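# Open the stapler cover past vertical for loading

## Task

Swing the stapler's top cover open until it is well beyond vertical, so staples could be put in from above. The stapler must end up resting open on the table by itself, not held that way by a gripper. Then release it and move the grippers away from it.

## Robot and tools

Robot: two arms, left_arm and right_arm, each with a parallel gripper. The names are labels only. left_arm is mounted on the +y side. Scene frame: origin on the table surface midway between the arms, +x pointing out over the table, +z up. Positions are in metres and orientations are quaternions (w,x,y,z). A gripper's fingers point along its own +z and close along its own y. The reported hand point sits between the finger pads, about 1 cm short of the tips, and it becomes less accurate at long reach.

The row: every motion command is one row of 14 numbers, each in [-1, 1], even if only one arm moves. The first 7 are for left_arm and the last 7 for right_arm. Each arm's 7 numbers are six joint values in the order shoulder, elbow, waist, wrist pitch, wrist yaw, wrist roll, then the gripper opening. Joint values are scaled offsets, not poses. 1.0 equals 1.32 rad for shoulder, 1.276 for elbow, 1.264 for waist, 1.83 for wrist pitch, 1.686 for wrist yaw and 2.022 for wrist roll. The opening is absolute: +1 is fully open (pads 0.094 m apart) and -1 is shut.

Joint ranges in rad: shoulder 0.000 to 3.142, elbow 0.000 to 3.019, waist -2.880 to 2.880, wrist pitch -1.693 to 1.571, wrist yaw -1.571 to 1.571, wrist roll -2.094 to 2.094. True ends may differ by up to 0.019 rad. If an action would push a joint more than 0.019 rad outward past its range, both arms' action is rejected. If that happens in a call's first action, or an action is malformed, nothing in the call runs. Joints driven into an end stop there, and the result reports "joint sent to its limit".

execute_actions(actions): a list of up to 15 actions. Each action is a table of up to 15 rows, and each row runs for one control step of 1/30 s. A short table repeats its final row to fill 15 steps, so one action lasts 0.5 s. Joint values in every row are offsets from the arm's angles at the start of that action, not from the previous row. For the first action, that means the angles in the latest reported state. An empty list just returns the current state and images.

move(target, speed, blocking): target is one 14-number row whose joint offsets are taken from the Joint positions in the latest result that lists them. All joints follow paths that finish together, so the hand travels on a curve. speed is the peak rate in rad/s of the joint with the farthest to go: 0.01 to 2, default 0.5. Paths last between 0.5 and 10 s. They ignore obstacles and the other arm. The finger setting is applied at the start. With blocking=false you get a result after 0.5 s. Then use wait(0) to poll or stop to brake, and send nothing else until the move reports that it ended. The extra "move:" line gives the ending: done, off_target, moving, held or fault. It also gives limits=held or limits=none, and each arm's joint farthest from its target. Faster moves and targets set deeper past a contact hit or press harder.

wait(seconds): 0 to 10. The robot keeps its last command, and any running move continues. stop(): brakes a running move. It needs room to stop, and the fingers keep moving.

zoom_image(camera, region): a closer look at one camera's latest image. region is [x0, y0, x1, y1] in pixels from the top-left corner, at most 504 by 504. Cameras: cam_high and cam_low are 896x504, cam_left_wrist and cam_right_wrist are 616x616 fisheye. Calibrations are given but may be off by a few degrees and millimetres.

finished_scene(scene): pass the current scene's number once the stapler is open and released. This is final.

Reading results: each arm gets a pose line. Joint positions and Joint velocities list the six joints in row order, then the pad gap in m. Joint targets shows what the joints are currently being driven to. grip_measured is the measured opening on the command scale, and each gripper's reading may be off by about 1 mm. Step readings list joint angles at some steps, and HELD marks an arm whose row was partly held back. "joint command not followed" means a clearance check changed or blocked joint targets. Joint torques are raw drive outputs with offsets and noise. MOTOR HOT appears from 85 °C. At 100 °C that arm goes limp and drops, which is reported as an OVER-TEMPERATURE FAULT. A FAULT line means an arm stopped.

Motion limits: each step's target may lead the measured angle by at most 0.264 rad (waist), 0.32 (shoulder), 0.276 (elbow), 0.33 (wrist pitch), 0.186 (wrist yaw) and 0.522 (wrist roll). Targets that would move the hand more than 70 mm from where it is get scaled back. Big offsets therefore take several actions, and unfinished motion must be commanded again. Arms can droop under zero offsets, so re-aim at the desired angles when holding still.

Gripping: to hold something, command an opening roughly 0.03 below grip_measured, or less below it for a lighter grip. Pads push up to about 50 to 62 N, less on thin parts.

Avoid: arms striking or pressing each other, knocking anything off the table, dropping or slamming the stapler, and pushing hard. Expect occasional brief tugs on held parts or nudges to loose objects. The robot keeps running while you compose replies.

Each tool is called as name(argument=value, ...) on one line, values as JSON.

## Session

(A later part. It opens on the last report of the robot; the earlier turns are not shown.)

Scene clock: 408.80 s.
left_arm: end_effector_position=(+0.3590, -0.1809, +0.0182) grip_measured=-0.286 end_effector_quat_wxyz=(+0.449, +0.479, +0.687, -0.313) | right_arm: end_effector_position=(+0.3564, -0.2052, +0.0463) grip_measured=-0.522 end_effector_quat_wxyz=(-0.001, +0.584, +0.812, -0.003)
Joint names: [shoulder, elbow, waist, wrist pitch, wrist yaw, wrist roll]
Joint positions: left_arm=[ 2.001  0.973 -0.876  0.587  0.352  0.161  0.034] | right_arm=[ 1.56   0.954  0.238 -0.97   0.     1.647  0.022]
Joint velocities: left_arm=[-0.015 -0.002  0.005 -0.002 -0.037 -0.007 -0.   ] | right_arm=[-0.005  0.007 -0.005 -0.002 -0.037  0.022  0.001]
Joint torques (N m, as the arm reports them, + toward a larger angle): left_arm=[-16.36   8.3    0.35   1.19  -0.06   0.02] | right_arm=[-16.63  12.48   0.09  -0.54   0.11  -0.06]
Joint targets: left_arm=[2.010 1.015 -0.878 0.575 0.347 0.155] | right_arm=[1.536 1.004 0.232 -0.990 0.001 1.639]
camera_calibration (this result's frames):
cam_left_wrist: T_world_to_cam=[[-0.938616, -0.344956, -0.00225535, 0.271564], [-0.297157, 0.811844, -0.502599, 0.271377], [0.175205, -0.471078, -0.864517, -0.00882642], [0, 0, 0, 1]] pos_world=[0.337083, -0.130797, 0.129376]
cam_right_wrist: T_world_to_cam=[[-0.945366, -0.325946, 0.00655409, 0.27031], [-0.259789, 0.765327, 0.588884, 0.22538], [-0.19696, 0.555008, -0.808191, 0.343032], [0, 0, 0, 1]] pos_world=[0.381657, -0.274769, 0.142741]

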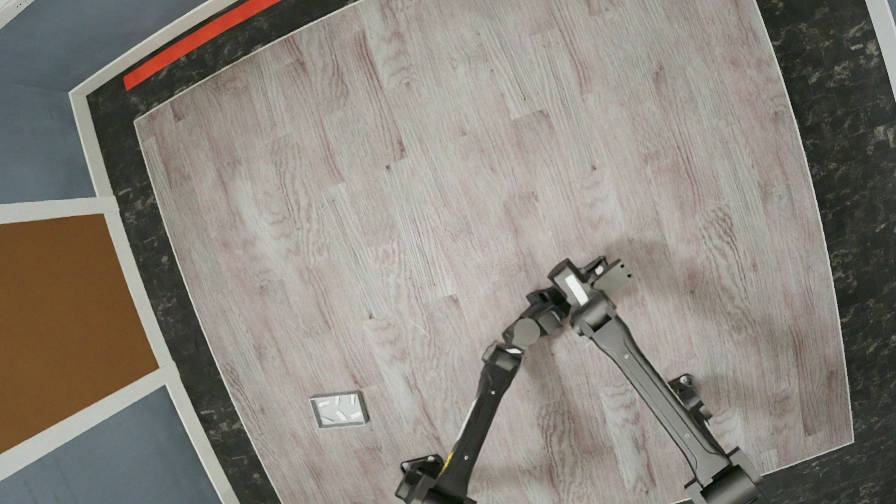

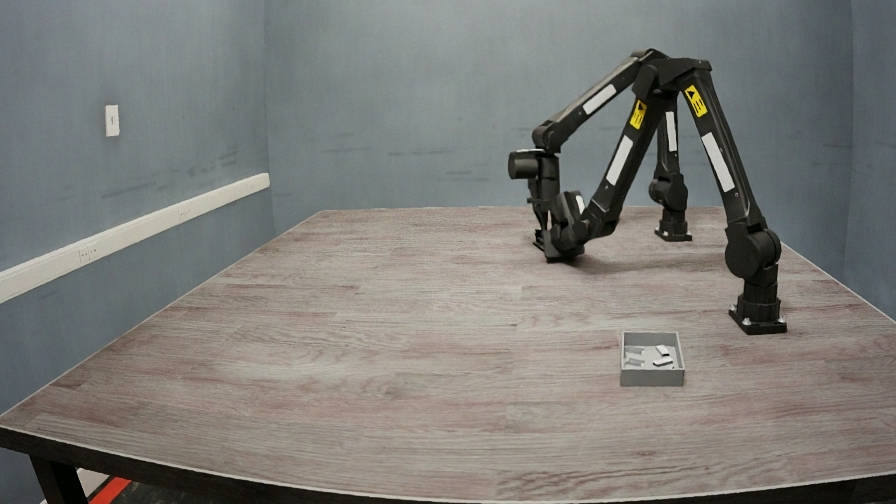

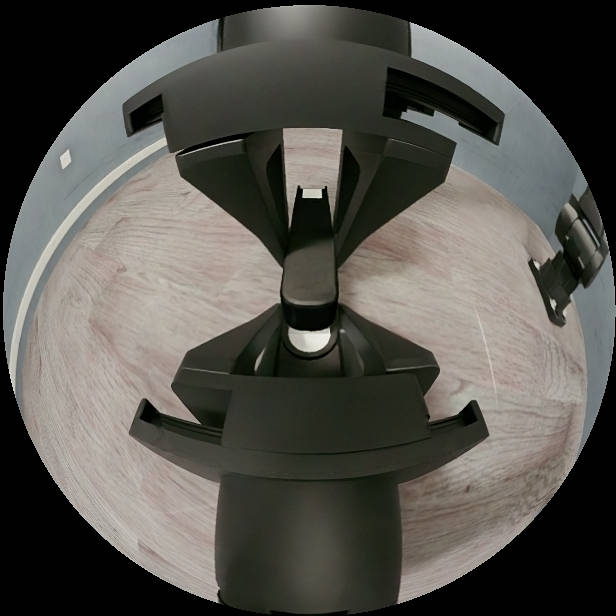

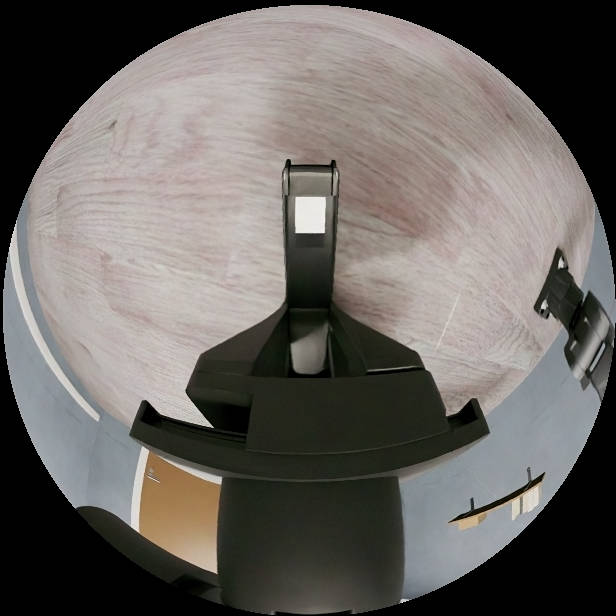

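execute_actions(actions=[[[0.0068,0.0329,-0.0016,-0.0066,-0.003,-0.003,-0.315,-0.024,0.041,-0.0047,-0.008,0,-0.004,-0.54],[0.0068,0.0329,-0.0016,-0.0066,-0.003,-0.003,-0.315,-0.027,0.043,-0.0047,-0.008,0,-0.004,-0.54],[0.0068,0.0329,-0.0016,-0.0066,-0.003,-0.003,-0.315,-0.030,0.044,-0.0047,-0.008,0,-0.004,-0.54]]])

Scene clock: 420.03 s.
left_arm: end_effector_position=(+0.3590, -0.1809, +0.0182) grip_measured=-0.286 end_effector_quat_wxyz=(+0.448, +0.479, +0.687, -0.313) | right_arm: end_effector_position=(+0.3567, -0.2051, +0.0465) grip_measured=-0.525 end_effector_quat_wxyz=(-0.001, +0.584, +0.812, -0.002)
Joint names: [shoulder, elbow, waist, wrist pitch, wrist yaw, wrist roll]
Joint positions: left_arm=[ 2.001  0.973 -0.876  0.587  0.352  0.16   0.034] | right_arm=[ 1.56   0.954  0.238 -0.97   0.     1.647  0.022]
Joint velocities: left_arm=[ 0.005 -0.002  0.005  0.002  0.037  0.066 -0.   ] | right_arm=[-0.034 -0.012 -0.015 -0.012  0.022 -0.081 -0.001]
Joint torques (N m, as the arm reports them, + toward a larger angle): left_arm=[-16.37   8.35   0.61   1.2   -0.12   0.02] | right_arm=[-17.71  12.87   0.18  -0.34   0.07  -0.06]
Joint targets: left_arm=[2.010 1.015 -0.878 0.575 0.346 0.155] | right_arm=[1.521 1.010 0.233 -0.985 0.000 1.639]
Step readings (joint positions):
0: left_arm=[2.001 0.973 -0.876 0.587 0.352 0.161] | right_arm=[1.560 0.954 0.238 -0.970 0.000 1.647]
1: left_arm=[2.001 0.973 -0.876 0.587 0.352 0.161] | right_arm=[1.560 0.954 0.238 -0.970 0.000 1.647]
2: left_arm=[2.001 0.973 -0.876 0.587 0.352 0.161] | right_arm=[1.560 0.954 0.238 -0.970 0.000 1.647]
4: left_arm=[2.001 0.973 -0.876 0.587 0.352 0.161] | right_arm=[1.560 0.954 0.238 -0.970 0.000 1.647]
8: left_arm=[2.001 0.973 -0.876 0.587 0.352 0.161] | right_arm=[1.560 0.954 0.238 -0.970 0.000 1.647]
15: Joint positions above
camera_calibration (this result's frames):
cam_left_wrist: T_world_to_cam=[[-0.938512, -0.345244, -0.0015566, 0.271462], [-0.297736, 0.811632, -0.5026, 0.271547], [0.174783, -0.471232, -0.864518, -0.00870266], [0, 0, 0, 1]] pos_world=[0.33714, -0.130776, 0.129378]
cam_right_wrist: T_world_to_cam=[[-0.94537, -0.325947, 0.00579293, 0.270698], [-0.260202, 0.765152, 0.588929, 0.225328], [-0.196392, 0.555248, -0.808164, 0.343058], [0, 0, 0, 1]] pos_world=[0.381914, -0.274659, 0.142977]

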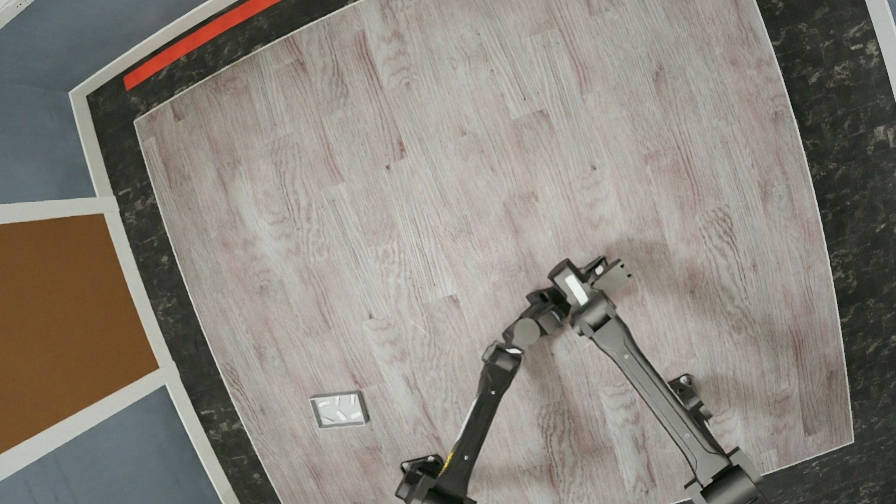

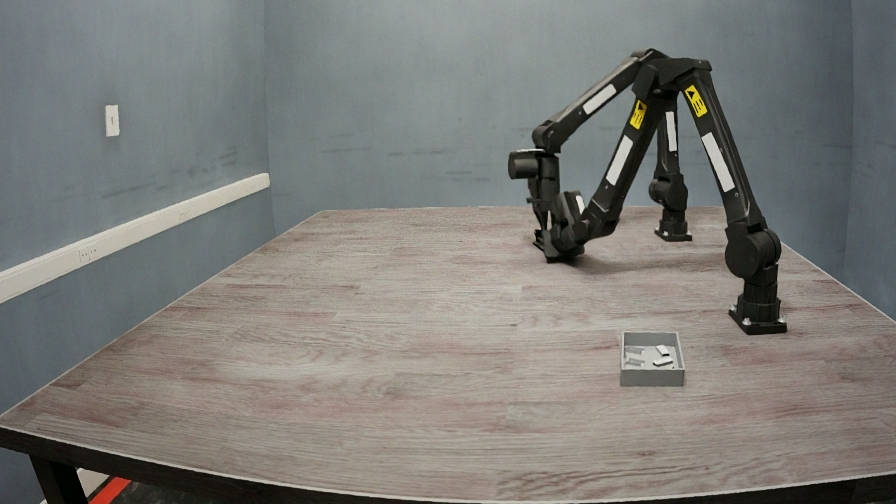

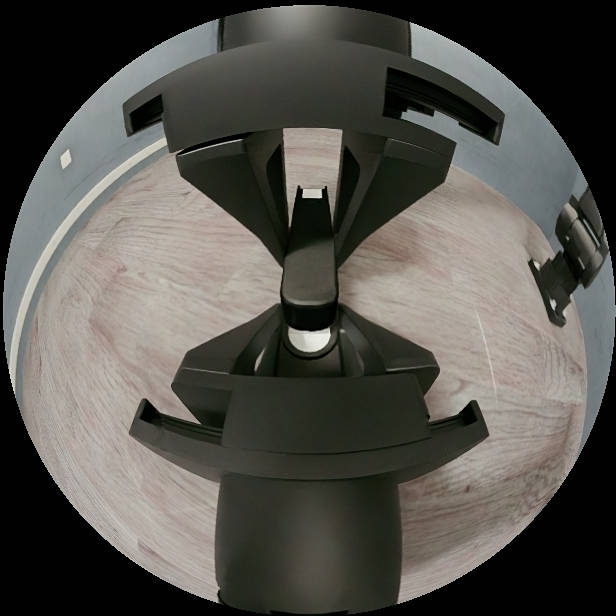

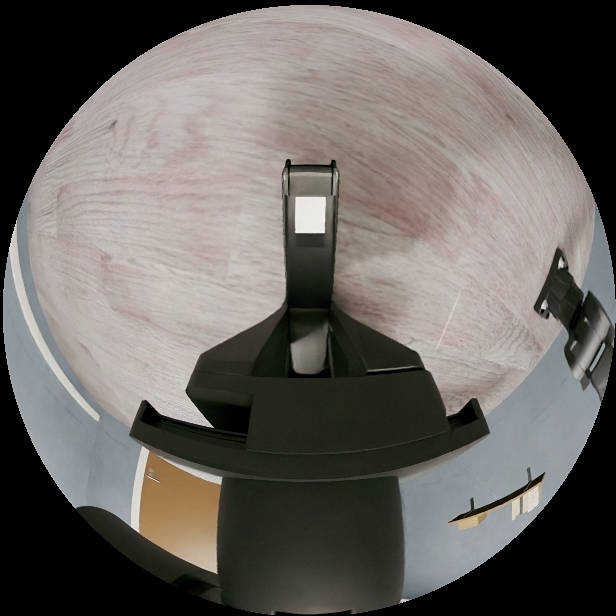

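execute_actions(actions=[[[0.0068,0.0329,-0.0016,-0.0066,-0.003,-0.003,-0.315,-0.032,0.046,-0.006,-0.008,-0.004,-0.004,-0.54],[0.0068,0.0329,-0.0016,-0.0066,-0.003,-0.003,-0.315,-0.035,0.048,-0.007,-0.008,-0.006,-0.004,-0.54],[0.0068,0.0329,-0.0016,-0.0066,-0.003,-0.003,-0.315,-0.038,0.050,-0.008,-0.009,-0.008,-0.004,-0.54],[0.0068,0.0329,-0.0016,-0.0066,-0.003,-0.003,-0.315,-0.041,0.052,-0.009,-0.009,-0.010,-0.004,-0.54],[0.0068,0.0329,-0.0016,-0.0066,-0.003,-0.003,-0.315,-0.044,0.054,-0.010,-0.010,-0.012,-0.004,-0.54],[0.0068,0.0329,-0.0016,-0.0066,-0.003,-0.003,-0.315,-0.047,0.056,-0.011,-0.010,-0.014,-0.004,-0.54],[0.0068,0.0329,-0.0016,-0.0066,-0.003,-0.003,-0.315,-0.050,0.058,-0.012,-0.010,-0.016,-0.004,-0.54]]])

Scene clock: 437.80 s.
left_arm: end_effector_position=(+0.3612, -0.1819, +0.0197) grip_measured=-0.286 end_effector_quat_wxyz=(+0.451, +0.477, +0.687, -0.312) | right_arm: end_effector_position=(+0.3581, -0.2029, +0.0626) grip_measured=-0.525 end_effector_quat_wxyz=(-0.006, +0.586, +0.810, +0.016)
Joint names: [shoulder, elbow, waist, wrist pitch, wrist yaw, wrist roll]
Joint positions: left_arm=[ 2.002  0.977 -0.876  0.587  0.346  0.16   0.034] | right_arm=[ 1.525  0.963  0.23  -0.989 -0.027  1.645  0.022]
Joint velocities: left_arm=[ 0.005  0.007 -0.005 -0.007 -0.007 -0.066 -0.   ] | right_arm=[-0.015  0.002 -0.015 -0.007 -0.037 -0.022  0.   ]
Joint torques (N m, as the arm reports them, + toward a larger angle): left_arm=[-16.16   7.96   0.1    1.13   0.15   0.01] | right_arm=[-16.88  14.23   0.16   0.34   0.05  -0.03]
Joint targets: left_arm=[2.010 1.015 -0.878 0.575 0.346 0.154] | right_arm=[1.494 1.029 0.223 -0.988 -0.027 1.640]
Step readings (joint positions):
0: left_arm=[2.001 0.973 -0.876 0.587 0.352 0.160] | right_arm=[1.560 0.954 0.238 -0.970 0.000 1.647]
1: left_arm=[2.001 0.973 -0.876 0.587 0.352 0.160] | right_arm=[1.560 0.954 0.238 -0.970 0.000 1.647]
2: left_arm=[2.001 0.973 -0.876 0.587 0.352 0.160] | right_arm=[1.560 0.955 0.238 -0.970 -0.001 1.647]
4: left_arm=[2.001 0.973 -0.876 0.587 0.352 0.160] | right_arm=[1.559 0.956 0.236 -0.972 -0.005 1.647]
8: left_arm=[2.002 0.973 -0.876 0.587 0.347 0.160] | right_arm=[1.542 0.961 0.232 -0.983 -0.024 1.646]
15: Joint positions above
camera_calibration (this result's frames):
cam_left_wrist: T_world_to_cam=[[-0.936696, -0.350103, -0.00538317, 0.271689], [-0.299602, 0.809347, -0.50517, 0.274083], [0.181219, -0.471578, -0.863003, -0.0106866], [0, 0, 0, 1]] pos_world=[0.338542, -0.131748, 0.130698]
cam_right_wrist: T_world_to_cam=[[-0.946958, -0.320879, -0.0175501, 0.275656], [-0.264008, 0.745665, 0.611788, 0.210538], [-0.183223, 0.58397, -0.790827, 0.355167], [0, 0, 0, 1]] pos_world=[0.381693, -0.275945, 0.156909]

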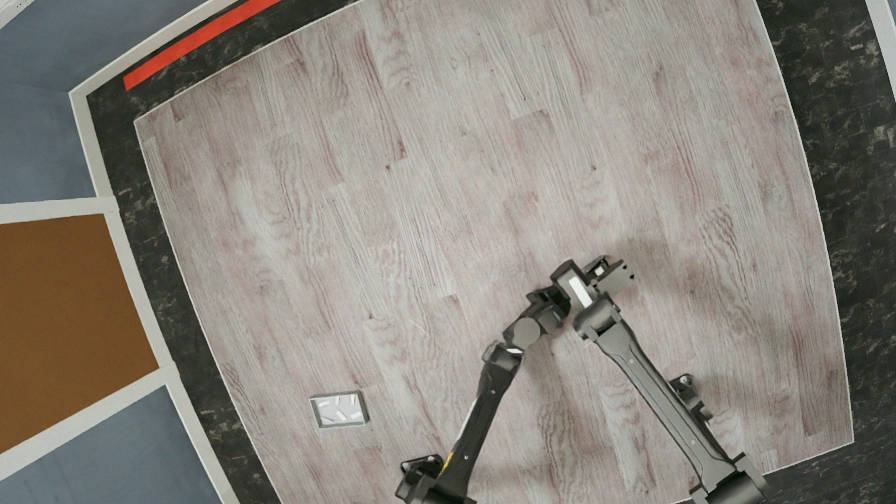

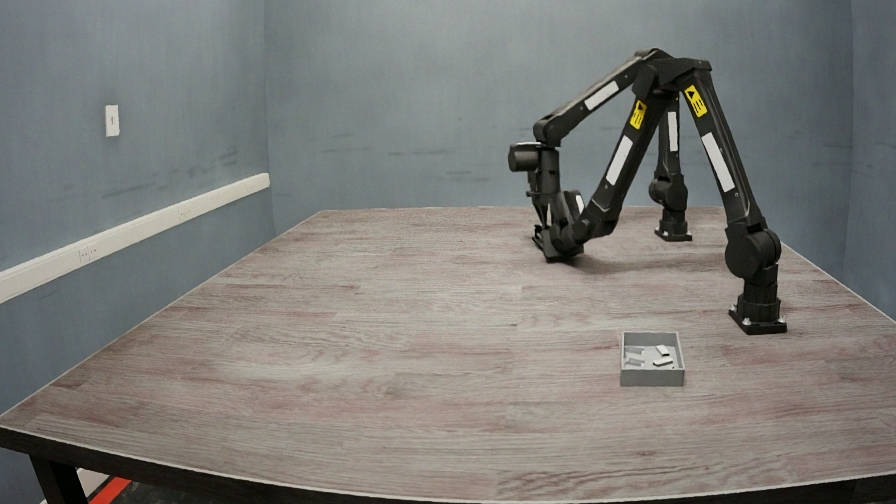

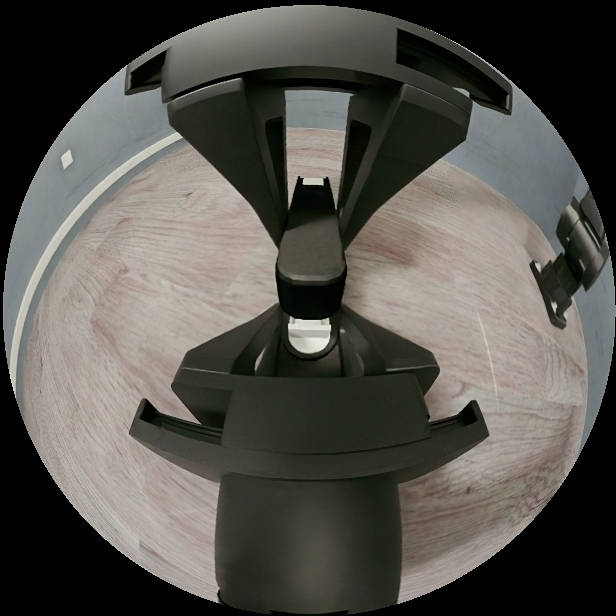

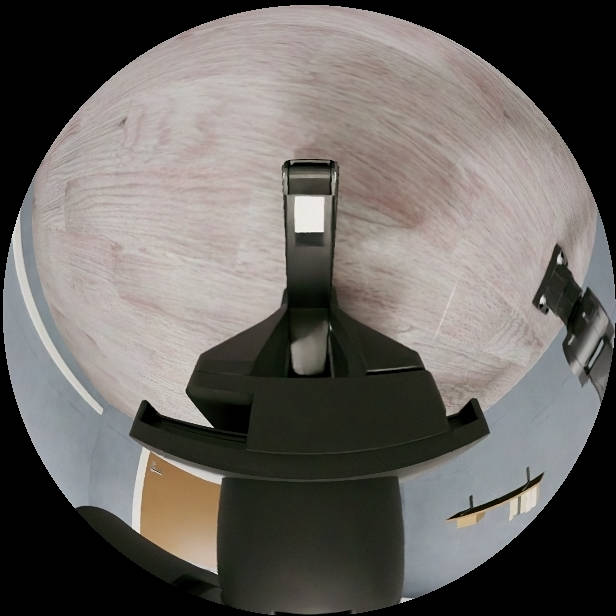

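zoom_image(camera="cam_left_wrist", region=[230, 160, 390, 380])

zoom_image(camera="cam_low", region=[480, 150, 640, 280])

Region (230, 160, 390, 380) of cam_left_wrist's 616x616 image, scaled by 2.291, with more detail than that image has; it fills the left 367 columns of this view, and the rest is white.

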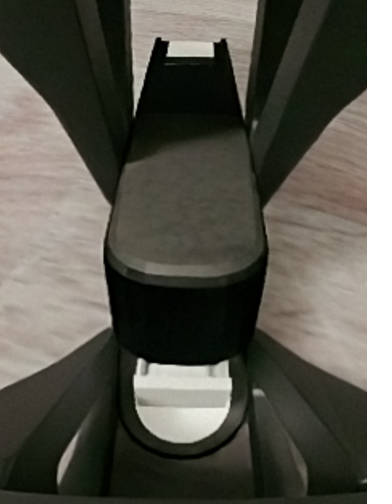

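Region (480, 150, 640, 280) of cam_low's 896x504 image, scaled by 3.150, with more detail than that image has; it fills the top 410 rows of this view, and the rest is white.

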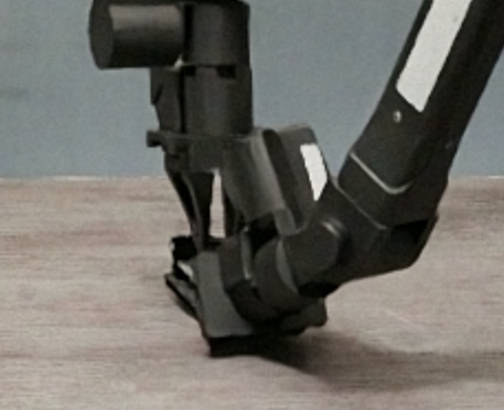

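execute_actions(actions=[[[0.0061,0.024,-0.0016,-0.0066,0,-0.003,-0.315,-0.0236,0.0518,-0.0083,-0.0051,-0.005,-0.0049,-0.54],[0.0061,0.024,-0.0016,-0.0066,0,-0.003,-0.315,-0.0237,0.0521,-0.013,-0.0069,-0.0116,-0.0081,-0.54],[0.0061,0.024,-0.0016,-0.0066,0,-0.003,-0.315,-0.0239,0.0524,-0.0187,-0.0091,-0.0196,-0.012,-0.54],[0.0061,0.024,-0.0016,-0.0066,0,-0.003,-0.315,-0.0241,0.0527,-0.0253,-0.0116,-0.0289,-0.0165,-0.54],[0.0061,0.024,-0.0016,-0.0066,0,-0.003,-0.315,-0.0243,0.053,-0.0319,-0.0142,-0.0382,-0.021,-0.54],[0.0061,0.024,-0.0016,-0.0066,0,-0.003,-0.315,-0.0246,0.0534,-0.0394,-0.0171,-0.0489,-0.0261,-0.54],[0.0061,0.024,-0.0016,-0.0066,0,-0.003,-0.315,-0.0248,0.0538,-0.0469,-0.02,-0.0595,-0.0313,-0.54],[0.0061,0.024,-0.0016,-0.0066,0,-0.003,-0.315,-0.0251,0.0541,-0.0545,-0.0229,-0.0702,-0.0364,-0.54],[0.0061,0.024,-0.0016,-0.0066,0,-0.003,-0.315,-0.0253,0.0545,-0.062,-0.0258,-0.0808,-0.0416,-0.54],[0.0061,0.024,-0.0016,-0.0066,0,-0.003,-0.315,-0.0255,0.0549,-0.0696,-0.0288,-0.0914,-0.0467,-0.54],[0.0061,0.024,-0.0016,-0.0066,0,-0.003,-0.315,-0.0258,0.0553,-0.0771,-0.0317,-0.1021,-0.0519,-0.54],[0.0061,0.024,-0.0016,-0.0066,0,-0.003,-0.315,-0.026,0.0556,-0.0846,-0.0346,-0.1127,-0.057,-0.54],[0.0061,0.024,-0.0016,-0.0066,0,-0.003,-0.315,-0.0262,0.056,-0.0912,-0.0371,-0.122,-0.0615,-0.54],[0.0061,0.024,-0.0016,-0.0066,0,-0.003,-0.315,-0.0264,0.0562,-0.0959,-0.0389,-0.1287,-0.0647,-0.54],[0.0061,0.024,-0.0016,-0.0066,0,-0.003,-0.315,-0.0265,0.0564,-0.0997,-0.0404,-0.134,-0.0673,-0.54]]])

wait(seconds=0.5)

Scene clock: 509.87 s.
left_arm: end_effector_position=(+0.3606, -0.1822, +0.0198) grip_measured=-0.286 end_effector_quat_wxyz=(+0.450, +0.478, +0.686, -0.313) | right_arm: end_effector_position=(+0.3586, -0.2090, +0.0745) grip_measured=-0.525 end_effector_quat_wxyz=(-0.100, +0.585, +0.802, +0.070)
Joint names: [shoulder, elbow, waist, wrist pitch, wrist yaw, wrist roll]
Joint positions: left_arm=[ 2.002  0.977 -0.876  0.587  0.35   0.16   0.034] | right_arm=[ 1.524  0.983  0.123 -1.041 -0.244  1.544  0.022]
Joint velocities: left_arm=[-0.015  0.002 -0.005  0.022  0.007  0.007 -0.001] | right_arm=[-0.024  0.022 -0.2   -0.125 -0.286 -0.212 -0.   ]
Joint torques (N m, as the arm reports them, + toward a larger angle): left_arm=[-16.34   7.45   0.43   1.16  -0.1    0.02] | right_arm=[-17.48  12.76  -0.01  -0.38  -0.01  -0.01]
Joint targets: left_arm=[2.010 1.008 -0.878 0.575 0.346 0.154] | right_arm=[1.490 1.035 0.105 -1.063 -0.253 1.509]
Step readings (joint positions):
0: left_arm=[2.002 0.977 -0.876 0.587 0.346 0.160] | right_arm=[1.525 0.963 0.230 -0.989 -0.027 1.644]
1: left_arm=[2.002 0.977 -0.876 0.587 0.346 0.160] | right_arm=[1.525 0.963 0.230 -0.990 -0.029 1.644]
2: left_arm=[2.002 0.977 -0.876 0.587 0.346 0.160] | right_arm=[1.525 0.964 0.229 -0.992 -0.034 1.643]
4: left_arm=[2.002 0.977 -0.876 0.587 0.346 0.160] | right_arm=[1.525 0.967 0.220 -0.997 -0.054 1.635]
8: left_arm=[2.002 0.977 -0.876 0.587 0.348 0.160] | right_arm=[1.525 0.973 0.185 -1.013 -0.123 1.605]
15: Joint positions above
camera_calibration (this result's frames):
cam_left_wrist: T_world_to_cam=[[-0.937905, -0.34687, -0.00388261, 0.272038], [-0.297409, 0.809828, -0.505693, 0.273475], [0.178554, -0.473138, -0.862705, -0.00995167], [0, 0, 0, 1]] pos_world=[0.338256, -0.131815, 0.130765]
cam_right_wrist: T_world_to_cam=[[-0.949333, -0.314253, 0.00336622, 0.275024], [-0.1992, 0.609984, 0.766968, 0.144783], [-0.243075, 0.727438, -0.641677, 0.408559], [0, 0, 0, 1]] pos_world=[0.389241, -0.299089, 0.150193]

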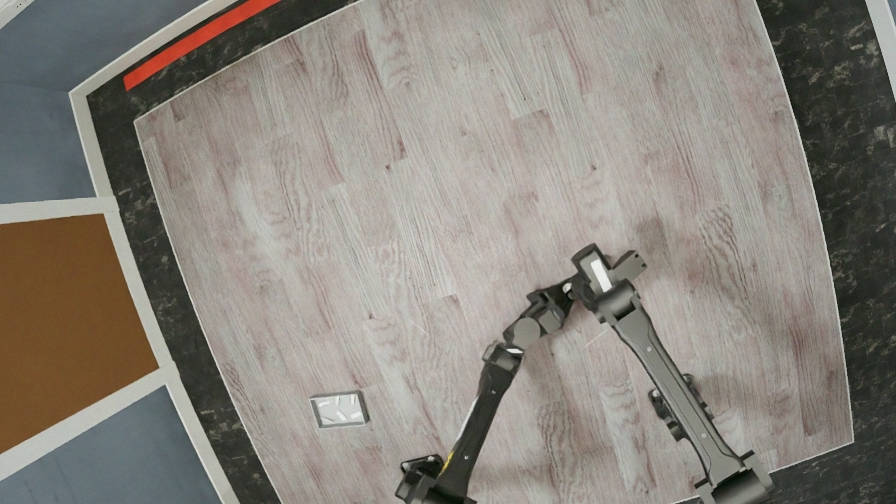

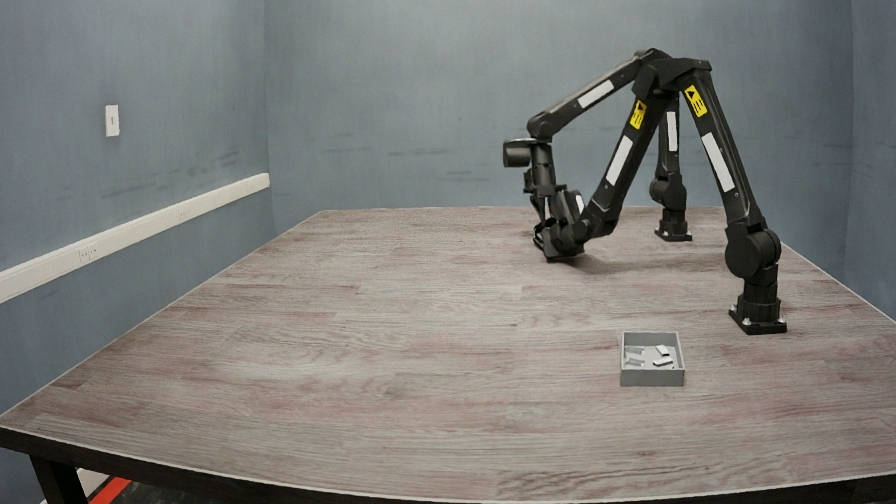

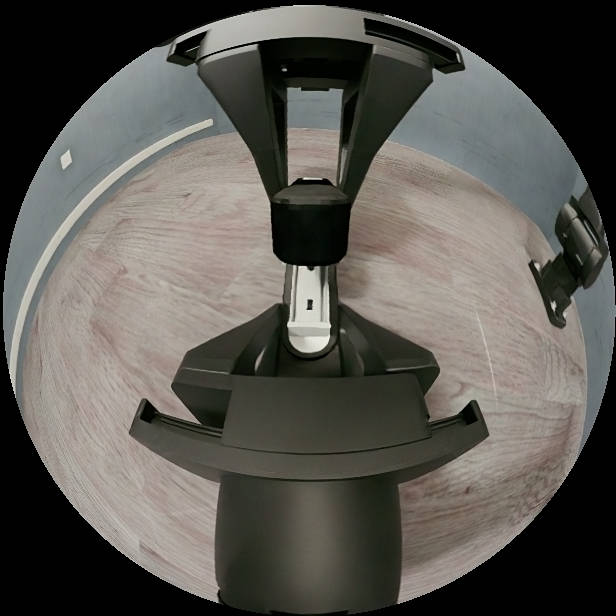

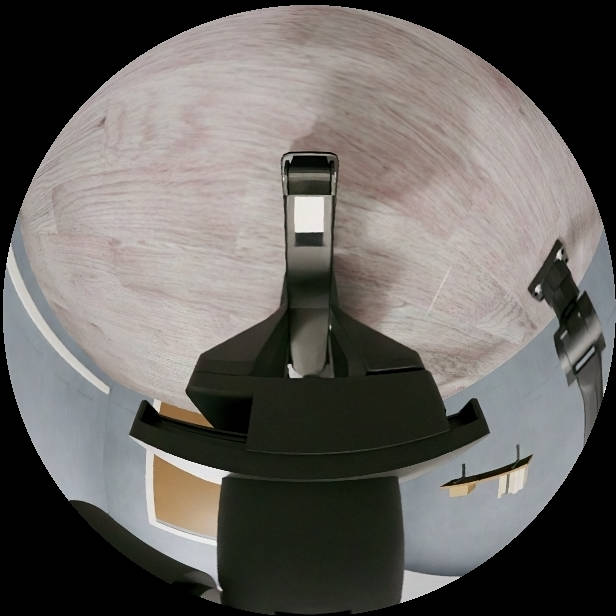

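Scene clock: 510.37 s.
left_arm: end_effector_position=(+0.3601, -0.1825, +0.0198) grip_measured=-0.286 end_effector_quat_wxyz=(+0.450, +0.478, +0.686, -0.314) | right_arm: end_effector_position=(+0.3582, -0.2101, +0.0759) grip_measured=-0.525 end_effector_quat_wxyz=(-0.106, +0.582, +0.803, +0.074)
Joint names: [shoulder, elbow, waist, wrist pitch, wrist yaw, wrist roll]
Joint positions: left_arm=[ 2.002  0.977 -0.877  0.587  0.35   0.16   0.034] | right_arm=[ 1.523  0.983  0.114 -1.047 -0.26   1.528  0.022]
Joint velocities: left_arm=[ 0.005  0.002 -0.015  0.002 -0.051 -0.007  0.001] | right_arm=[-0.024  0.007  0.015 -0.027 -0.007 -0.037 -0.   ]
Joint torques (N m, as the arm reports them, + toward a larger angle): left_arm=[-16.56   7.55   0.61   1.17  -0.09   0.02] | right_arm=[-17.    12.92  -0.18  -0.4    0.15  -0.17]
Joint targets: left_arm=[2.010 1.008 -0.878 0.575 0.346 0.154] | right_arm=[1.490 1.035 0.105 -1.063 -0.253 1.509]
wait: 0.50 s; at rest by 0.30 s
camera_calibration (this result's frames):
cam_left_wrist: T_world_to_cam=[[-0.938358, -0.345649, -0.00323281, 0.271802], [-0.296642, 0.810044, -0.505799, 0.273382], [0.177448, -0.473662, -0.862645, -0.00970889], [0, 0, 0, 1]] pos_world=[0.337867, -0.132102, 0.13078]
cam_right_wrist: T_world_to_cam=[[-0.947369, -0.32013, 0.00288993, 0.272406], [-0.199284, 0.596763, 0.777277, 0.140792], [-0.250554, 0.735793, -0.629151, 0.413643], [0, 0, 0, 1]] pos_world=[0.389766, -0.301169, 0.150022]

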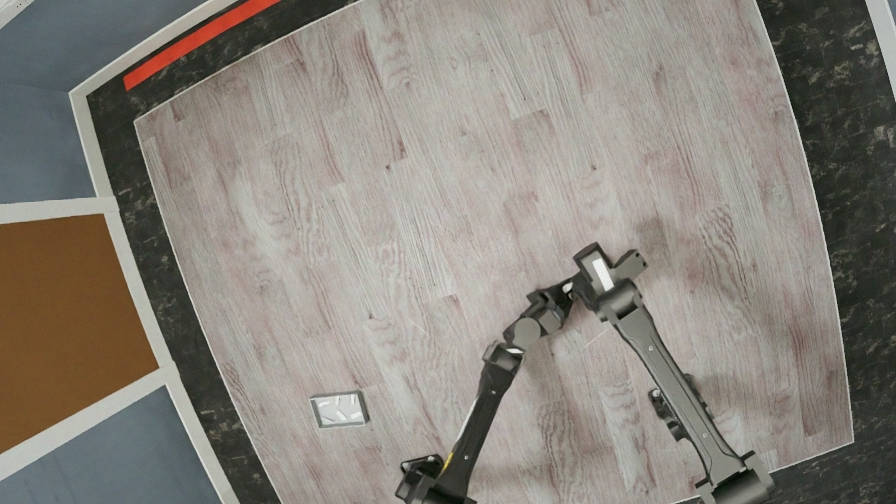

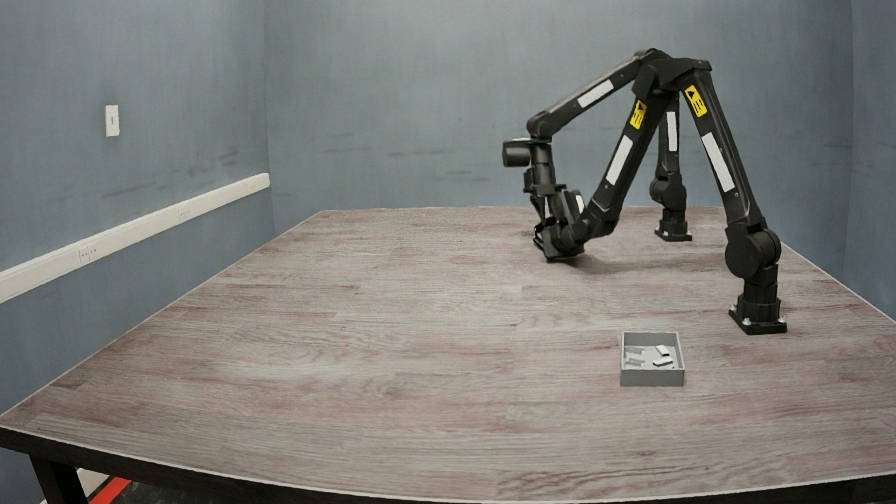

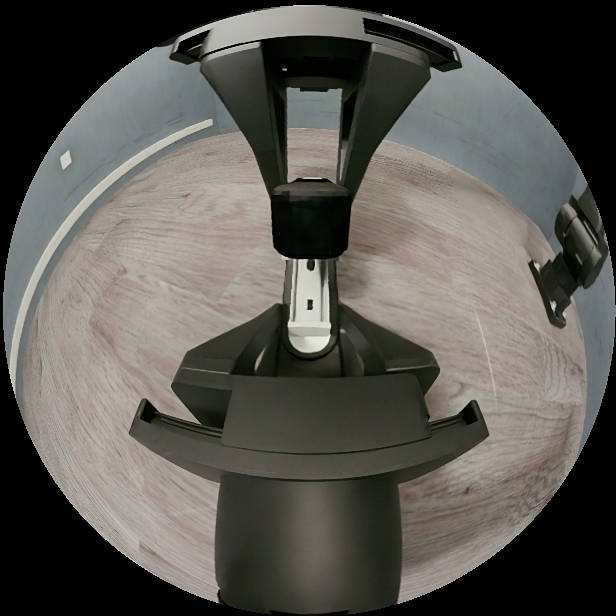

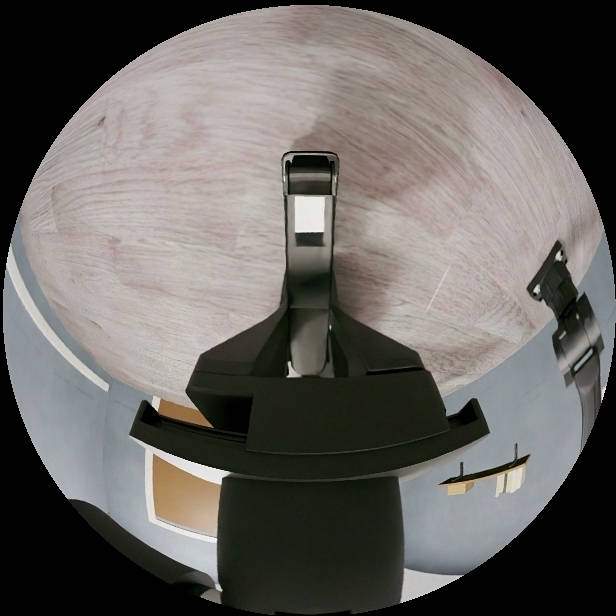

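zoom_image(camera="cam_low", region=[490, 170, 610, 270])

zoom_image(camera="cam_left_wrist", region=[220, 150, 400, 370])

zoom_image(camera="cam_right_wrist", region=[230, 130, 390, 330])

Region (490, 170, 610, 270) of cam_low's 896x504 image, scaled by 4.200, with more detail than that image has.

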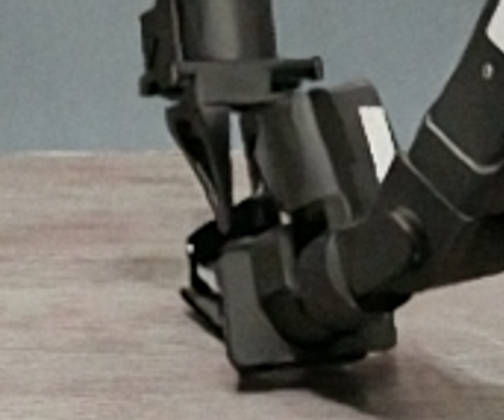

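Region (220, 150, 400, 370) of cam_left_wrist's 616x616 image, scaled by 2.291, with more detail than that image has; it fills the left 412 columns of this view, and the rest is white.

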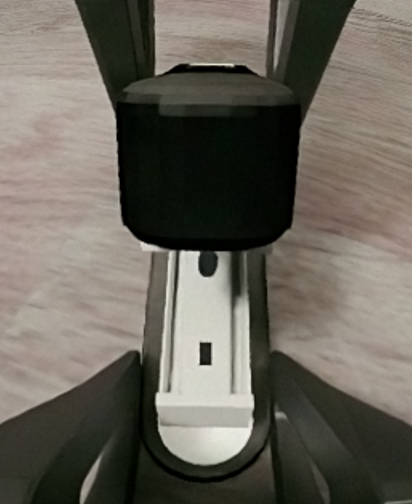

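Region (230, 130, 390, 330) of cam_right_wrist's 616x616 image, scaled by 2.520, with more detail than that image has; it fills the left 403 columns of this view, and the rest is white.

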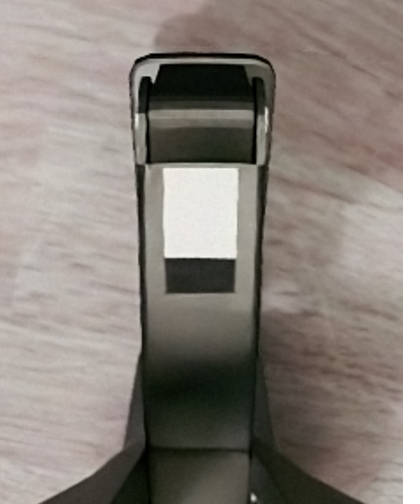

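execute_actions(actions=[[[0.0061,0.0243,-0.0008,-0.0066,-0.0024,-0.003,-0.315,-0.012,0.0408,-0.0091,-0.0088,-0.0028,-0.0108,-0.54],[0.0061,0.0243,-0.0008,-0.0066,-0.0024,-0.003,-0.315,0.002,0.0408,-0.012,-0.009,-0.0071,-0.0129,-0.54],[0.0061,0.0243,-0.0008,-0.0066,-0.0024,-0.003,-0.315,0.015,0.0408,-0.0159,-0.0093,-0.0128,-0.0157,-0.54],[0.0061,0.0243,-0.0008,-0.0066,-0.0024,-0.003,-0.315,0.017,0.0408,-0.0204,-0.0096,-0.0192,-0.0189,-0.54],[0.0061,0.0243,-0.0008,-0.0066,-0.0024,-0.003,-0.315,0.0193,0.0408,-0.0253,-0.0099,-0.0263,-0.0224,-0.54],[0.0061,0.0243,-0.0008,-0.0066,-0.0024,-0.003,-0.315,0.0215,0.0408,-0.0302,-0.0103,-0.0335,-0.0259,-0.54],[0.0061,0.0243,-0.0008,-0.0066,-0.0024,-0.003,-0.315,0.0237,0.0408,-0.0351,-0.0106,-0.0406,-0.0294,-0.54],[0.0061,0.0243,-0.0008,-0.0066,-0.0024,-0.003,-0.315,0.0259,0.0408,-0.04,-0.0109,-0.0477,-0.0329,-0.54],[0.0061,0.0243,-0.0008,-0.0066,-0.0024,-0.003,-0.315,0.0282,0.0408,-0.0449,-0.0112,-0.0548,-0.0364,-0.54],[0.0061,0.0243,-0.0008,-0.0066,-0.0024,-0.003,-0.315,0.0302,0.0408,-0.0493,-0.0115,-0.0612,-0.0396,-0.54],[0.0061,0.0243,-0.0008,-0.0066,-0.0024,-0.003,-0.315,0.032,0.0408,-0.0533,-0.0118,-0.0669,-0.0424,-0.54],[0.0061,0.0243,-0.0008,-0.0066,-0.0024,-0.003,-0.315,0.0333,0.0408,-0.0562,-0.012,-0.0712,-0.0445,-0.54]]])

wait(seconds=0.4)

Scene clock: 564.03 s.
left_arm: end_effector_position=(+0.3600, -0.1822, +0.0178) grip_measured=-0.286 end_effector_quat_wxyz=(+0.449, +0.478, +0.687, -0.313) | right_arm: end_effector_position=(+0.3601, -0.2151, +0.0748) grip_measured=-0.525 end_effector_quat_wxyz=(-0.156, +0.577, +0.794, +0.109)
Joint names: [shoulder, elbow, waist, wrist pitch, wrist yaw, wrist roll]
Joint positions: left_arm=[ 2.005  0.977 -0.877  0.587  0.349  0.16   0.034] | right_arm=[ 1.545  0.986  0.051 -1.059 -0.38   1.461  0.022]
Joint velocities: left_arm=[-0.005  0.002 -0.024  0.002  0.007  0.007 -0.   ] | right_arm=[ 0.015  0.012 -0.024  0.012 -0.022 -0.139 -0.   ]
Joint torques (N m, as the arm reports them, + toward a larger angle): left_arm=[-16.83   7.46   0.66   1.22  -0.02   0.01] | right_arm=[-12.82  12.58   0.39  -0.35  -0.18  -0.11]
Joint targets: left_arm=[2.010 1.008 -0.878 0.575 0.346 0.154] | right_arm=[1.567 1.036 0.043 -1.069 -0.379 1.438]
Step readings (joint positions):
0: left_arm=[2.002 0.977 -0.877 0.587 0.350 0.160] | right_arm=[1.523 0.983 0.114 -1.047 -0.260 1.528]
1: left_arm=[2.002 0.977 -0.877 0.587 0.350 0.160] | right_arm=[1.523 0.983 0.114 -1.047 -0.262 1.527]
2: left_arm=[2.002 0.977 -0.877 0.587 0.350 0.160] | right_arm=[1.523 0.983 0.113 -1.047 -0.266 1.526]
4: left_arm=[2.002 0.977 -0.877 0.587 0.350 0.160] | right_arm=[1.523 0.983 0.108 -1.048 -0.278 1.521]
8: left_arm=[2.002 0.977 -0.877 0.587 0.350 0.160] | right_arm=[1.529 0.985 0.083 -1.054 -0.324 1.499]
15: Joint positions above
camera_calibration (this result's frames):
cam_left_wrist: T_world_to_cam=[[-0.938004, -0.346614, -0.00254241, 0.271547], [-0.298334, 0.811041, -0.503199, 0.272854], [0.176478, -0.471245, -0.864167, -0.010413], [0, 0, 0, 1]] pos_world=[0.337951, -0.132081, 0.128992]
cam_right_wrist: T_world_to_cam=[[-0.948405, -0.317037, 0.00403594, 0.27363], [-0.164399, 0.502598, 0.848745, 0.106765], [-0.271112, 0.80429, -0.528787, 0.431714], [0, 0, 0, 1]] pos_world=[0.394106, -0.314132, 0.136564]

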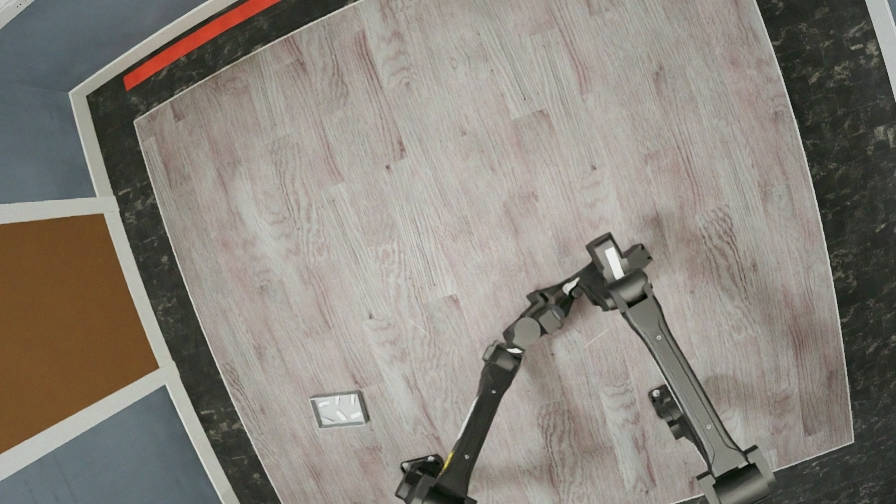

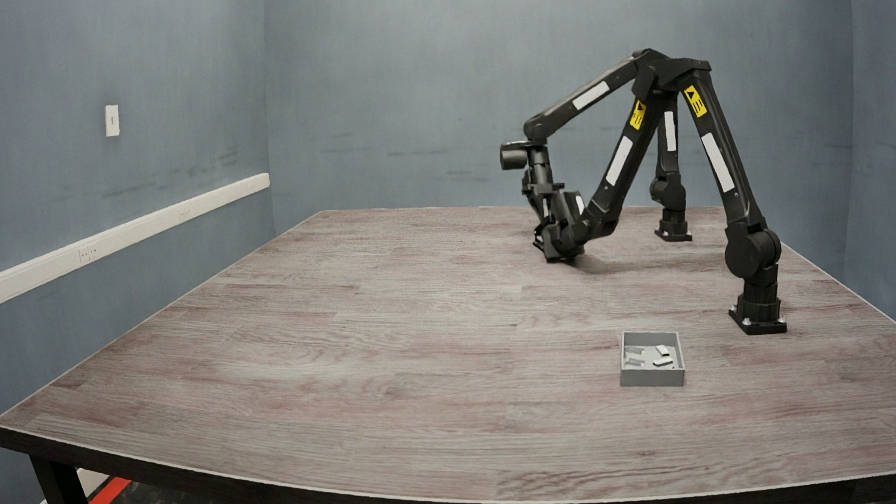

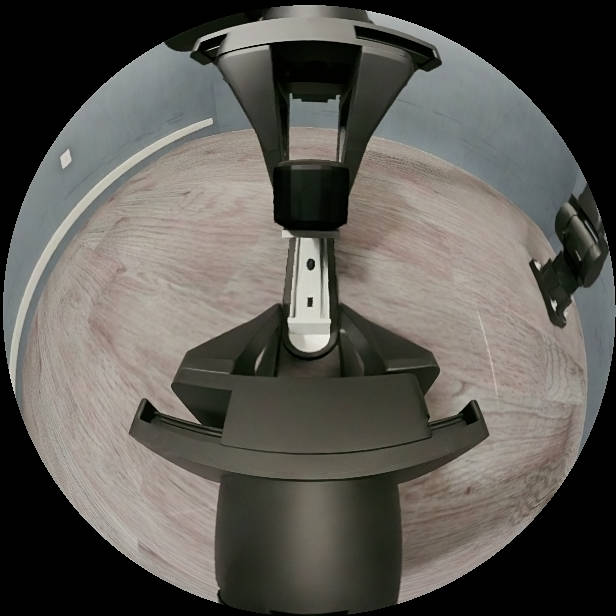

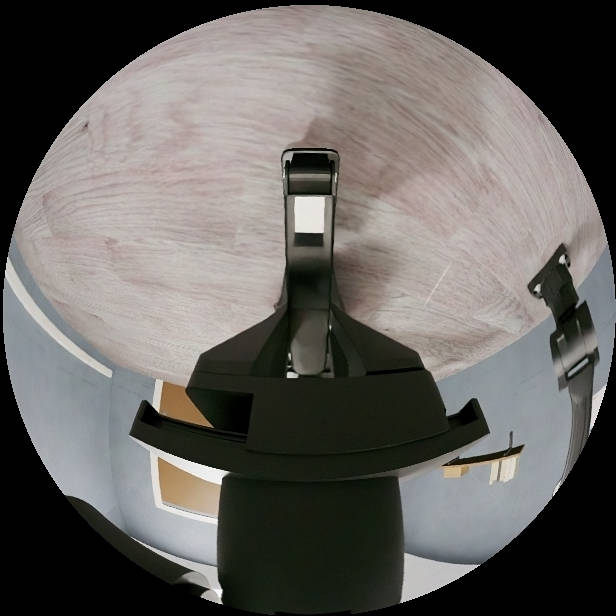

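Scene clock: 564.43 s.
left_arm: end_effector_position=(+0.3601, -0.1822, +0.0178) grip_measured=-0.286 end_effector_quat_wxyz=(+0.449, +0.478, +0.687, -0.313) | right_arm: end_effector_position=(+0.3603, -0.2150, +0.0750) grip_measured=-0.525 end_effector_quat_wxyz=(-0.156, +0.576, +0.795, +0.110)
Joint names: [shoulder, elbow, waist, wrist pitch, wrist yaw, wrist roll]
Joint positions: left_arm=[ 2.005  0.977 -0.877  0.587  0.349  0.16   0.034] | right_arm=[ 1.546  0.987  0.051 -1.06  -0.381  1.457  0.022]
Joint velocities: left_arm=[-0.005 -0.017  0.015  0.017  0.007 -0.037 -0.001] | right_arm=[-0.005  0.002 -0.005 -0.002 -0.007  0.022  0.   ]
Joint torques (N m, as the arm reports them, + toward a larger angle): left_arm=[-16.89   7.49   0.5    1.17   0.     0.  ] | right_arm=[-12.53  12.56   0.01  -0.2   -0.19  -0.18]
Joint targets: left_arm=[2.010 1.008 -0.878 0.575 0.346 0.154] | right_arm=[1.567 1.036 0.043 -1.069 -0.380 1.438]
wait: 0.40 s; at rest by 0.23 s
camera_calibration (this result's frames):
cam_left_wrist: T_world_to_cam=[[-0.937885, -0.346937, -0.00269338, 0.271512], [-0.298553, 0.810993, -0.503147, 0.272915], [0.176745, -0.471089, -0.864197, -0.0104865], [0, 0, 0, 1]] pos_world=[0.33798, -0.132074, 0.128985]
cam_right_wrist: T_world_to_cam=[[-0.947399, -0.32004, 0.003088, 0.272833], [-0.166634, 0.501471, 0.848976, 0.107176], [-0.273255, 0.803804, -0.528423, 0.432384], [0, 0, 0, 1]] pos_world=[0.394492, -0.31398, 0.13665]

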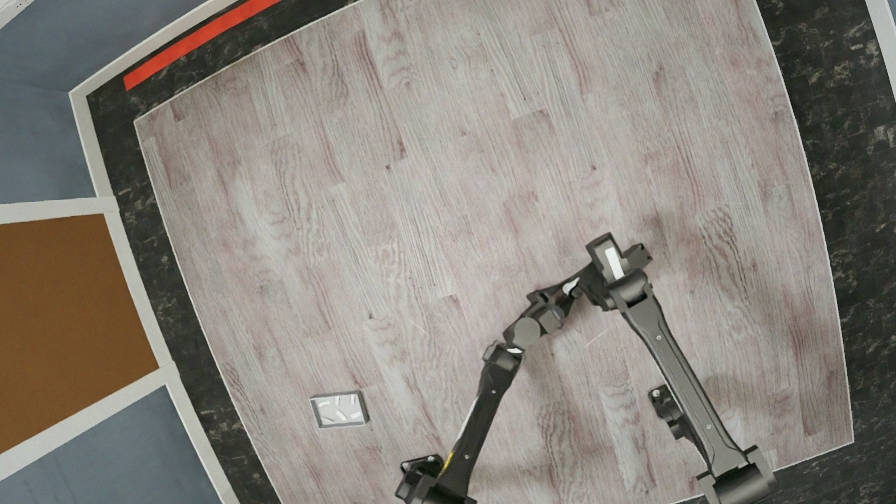

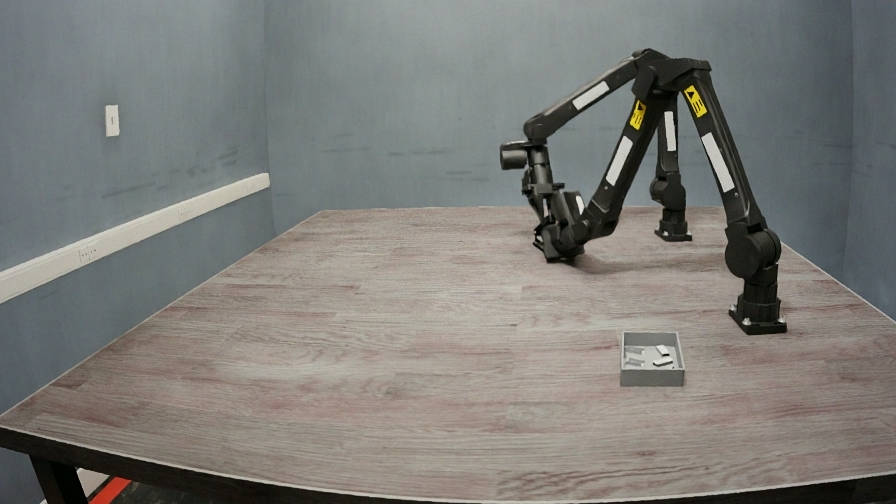

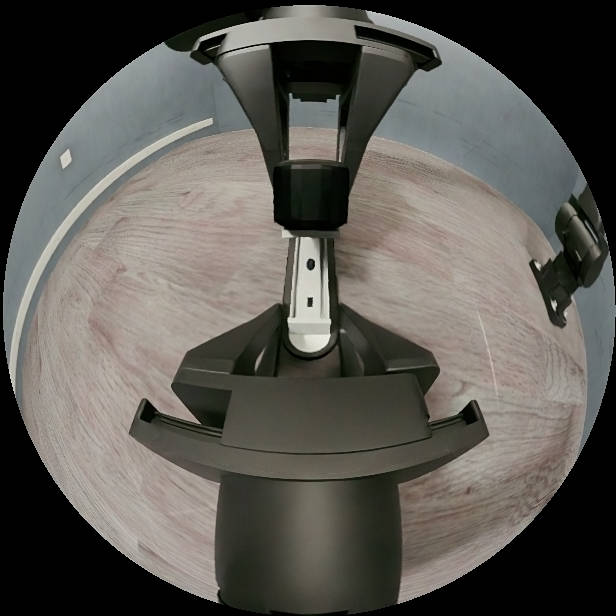

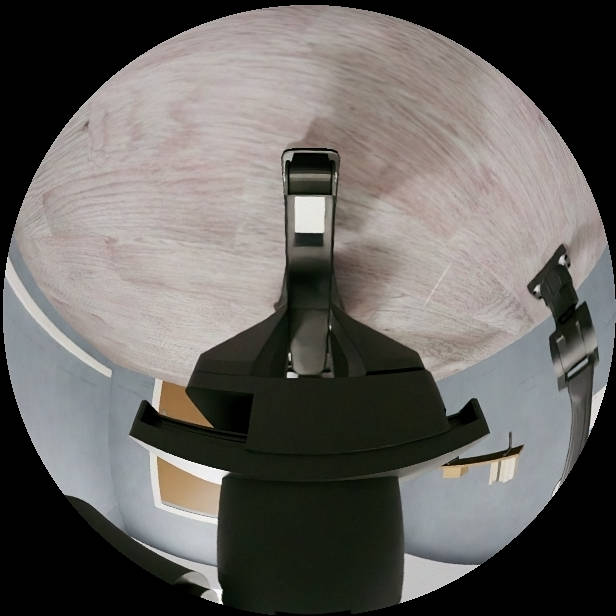

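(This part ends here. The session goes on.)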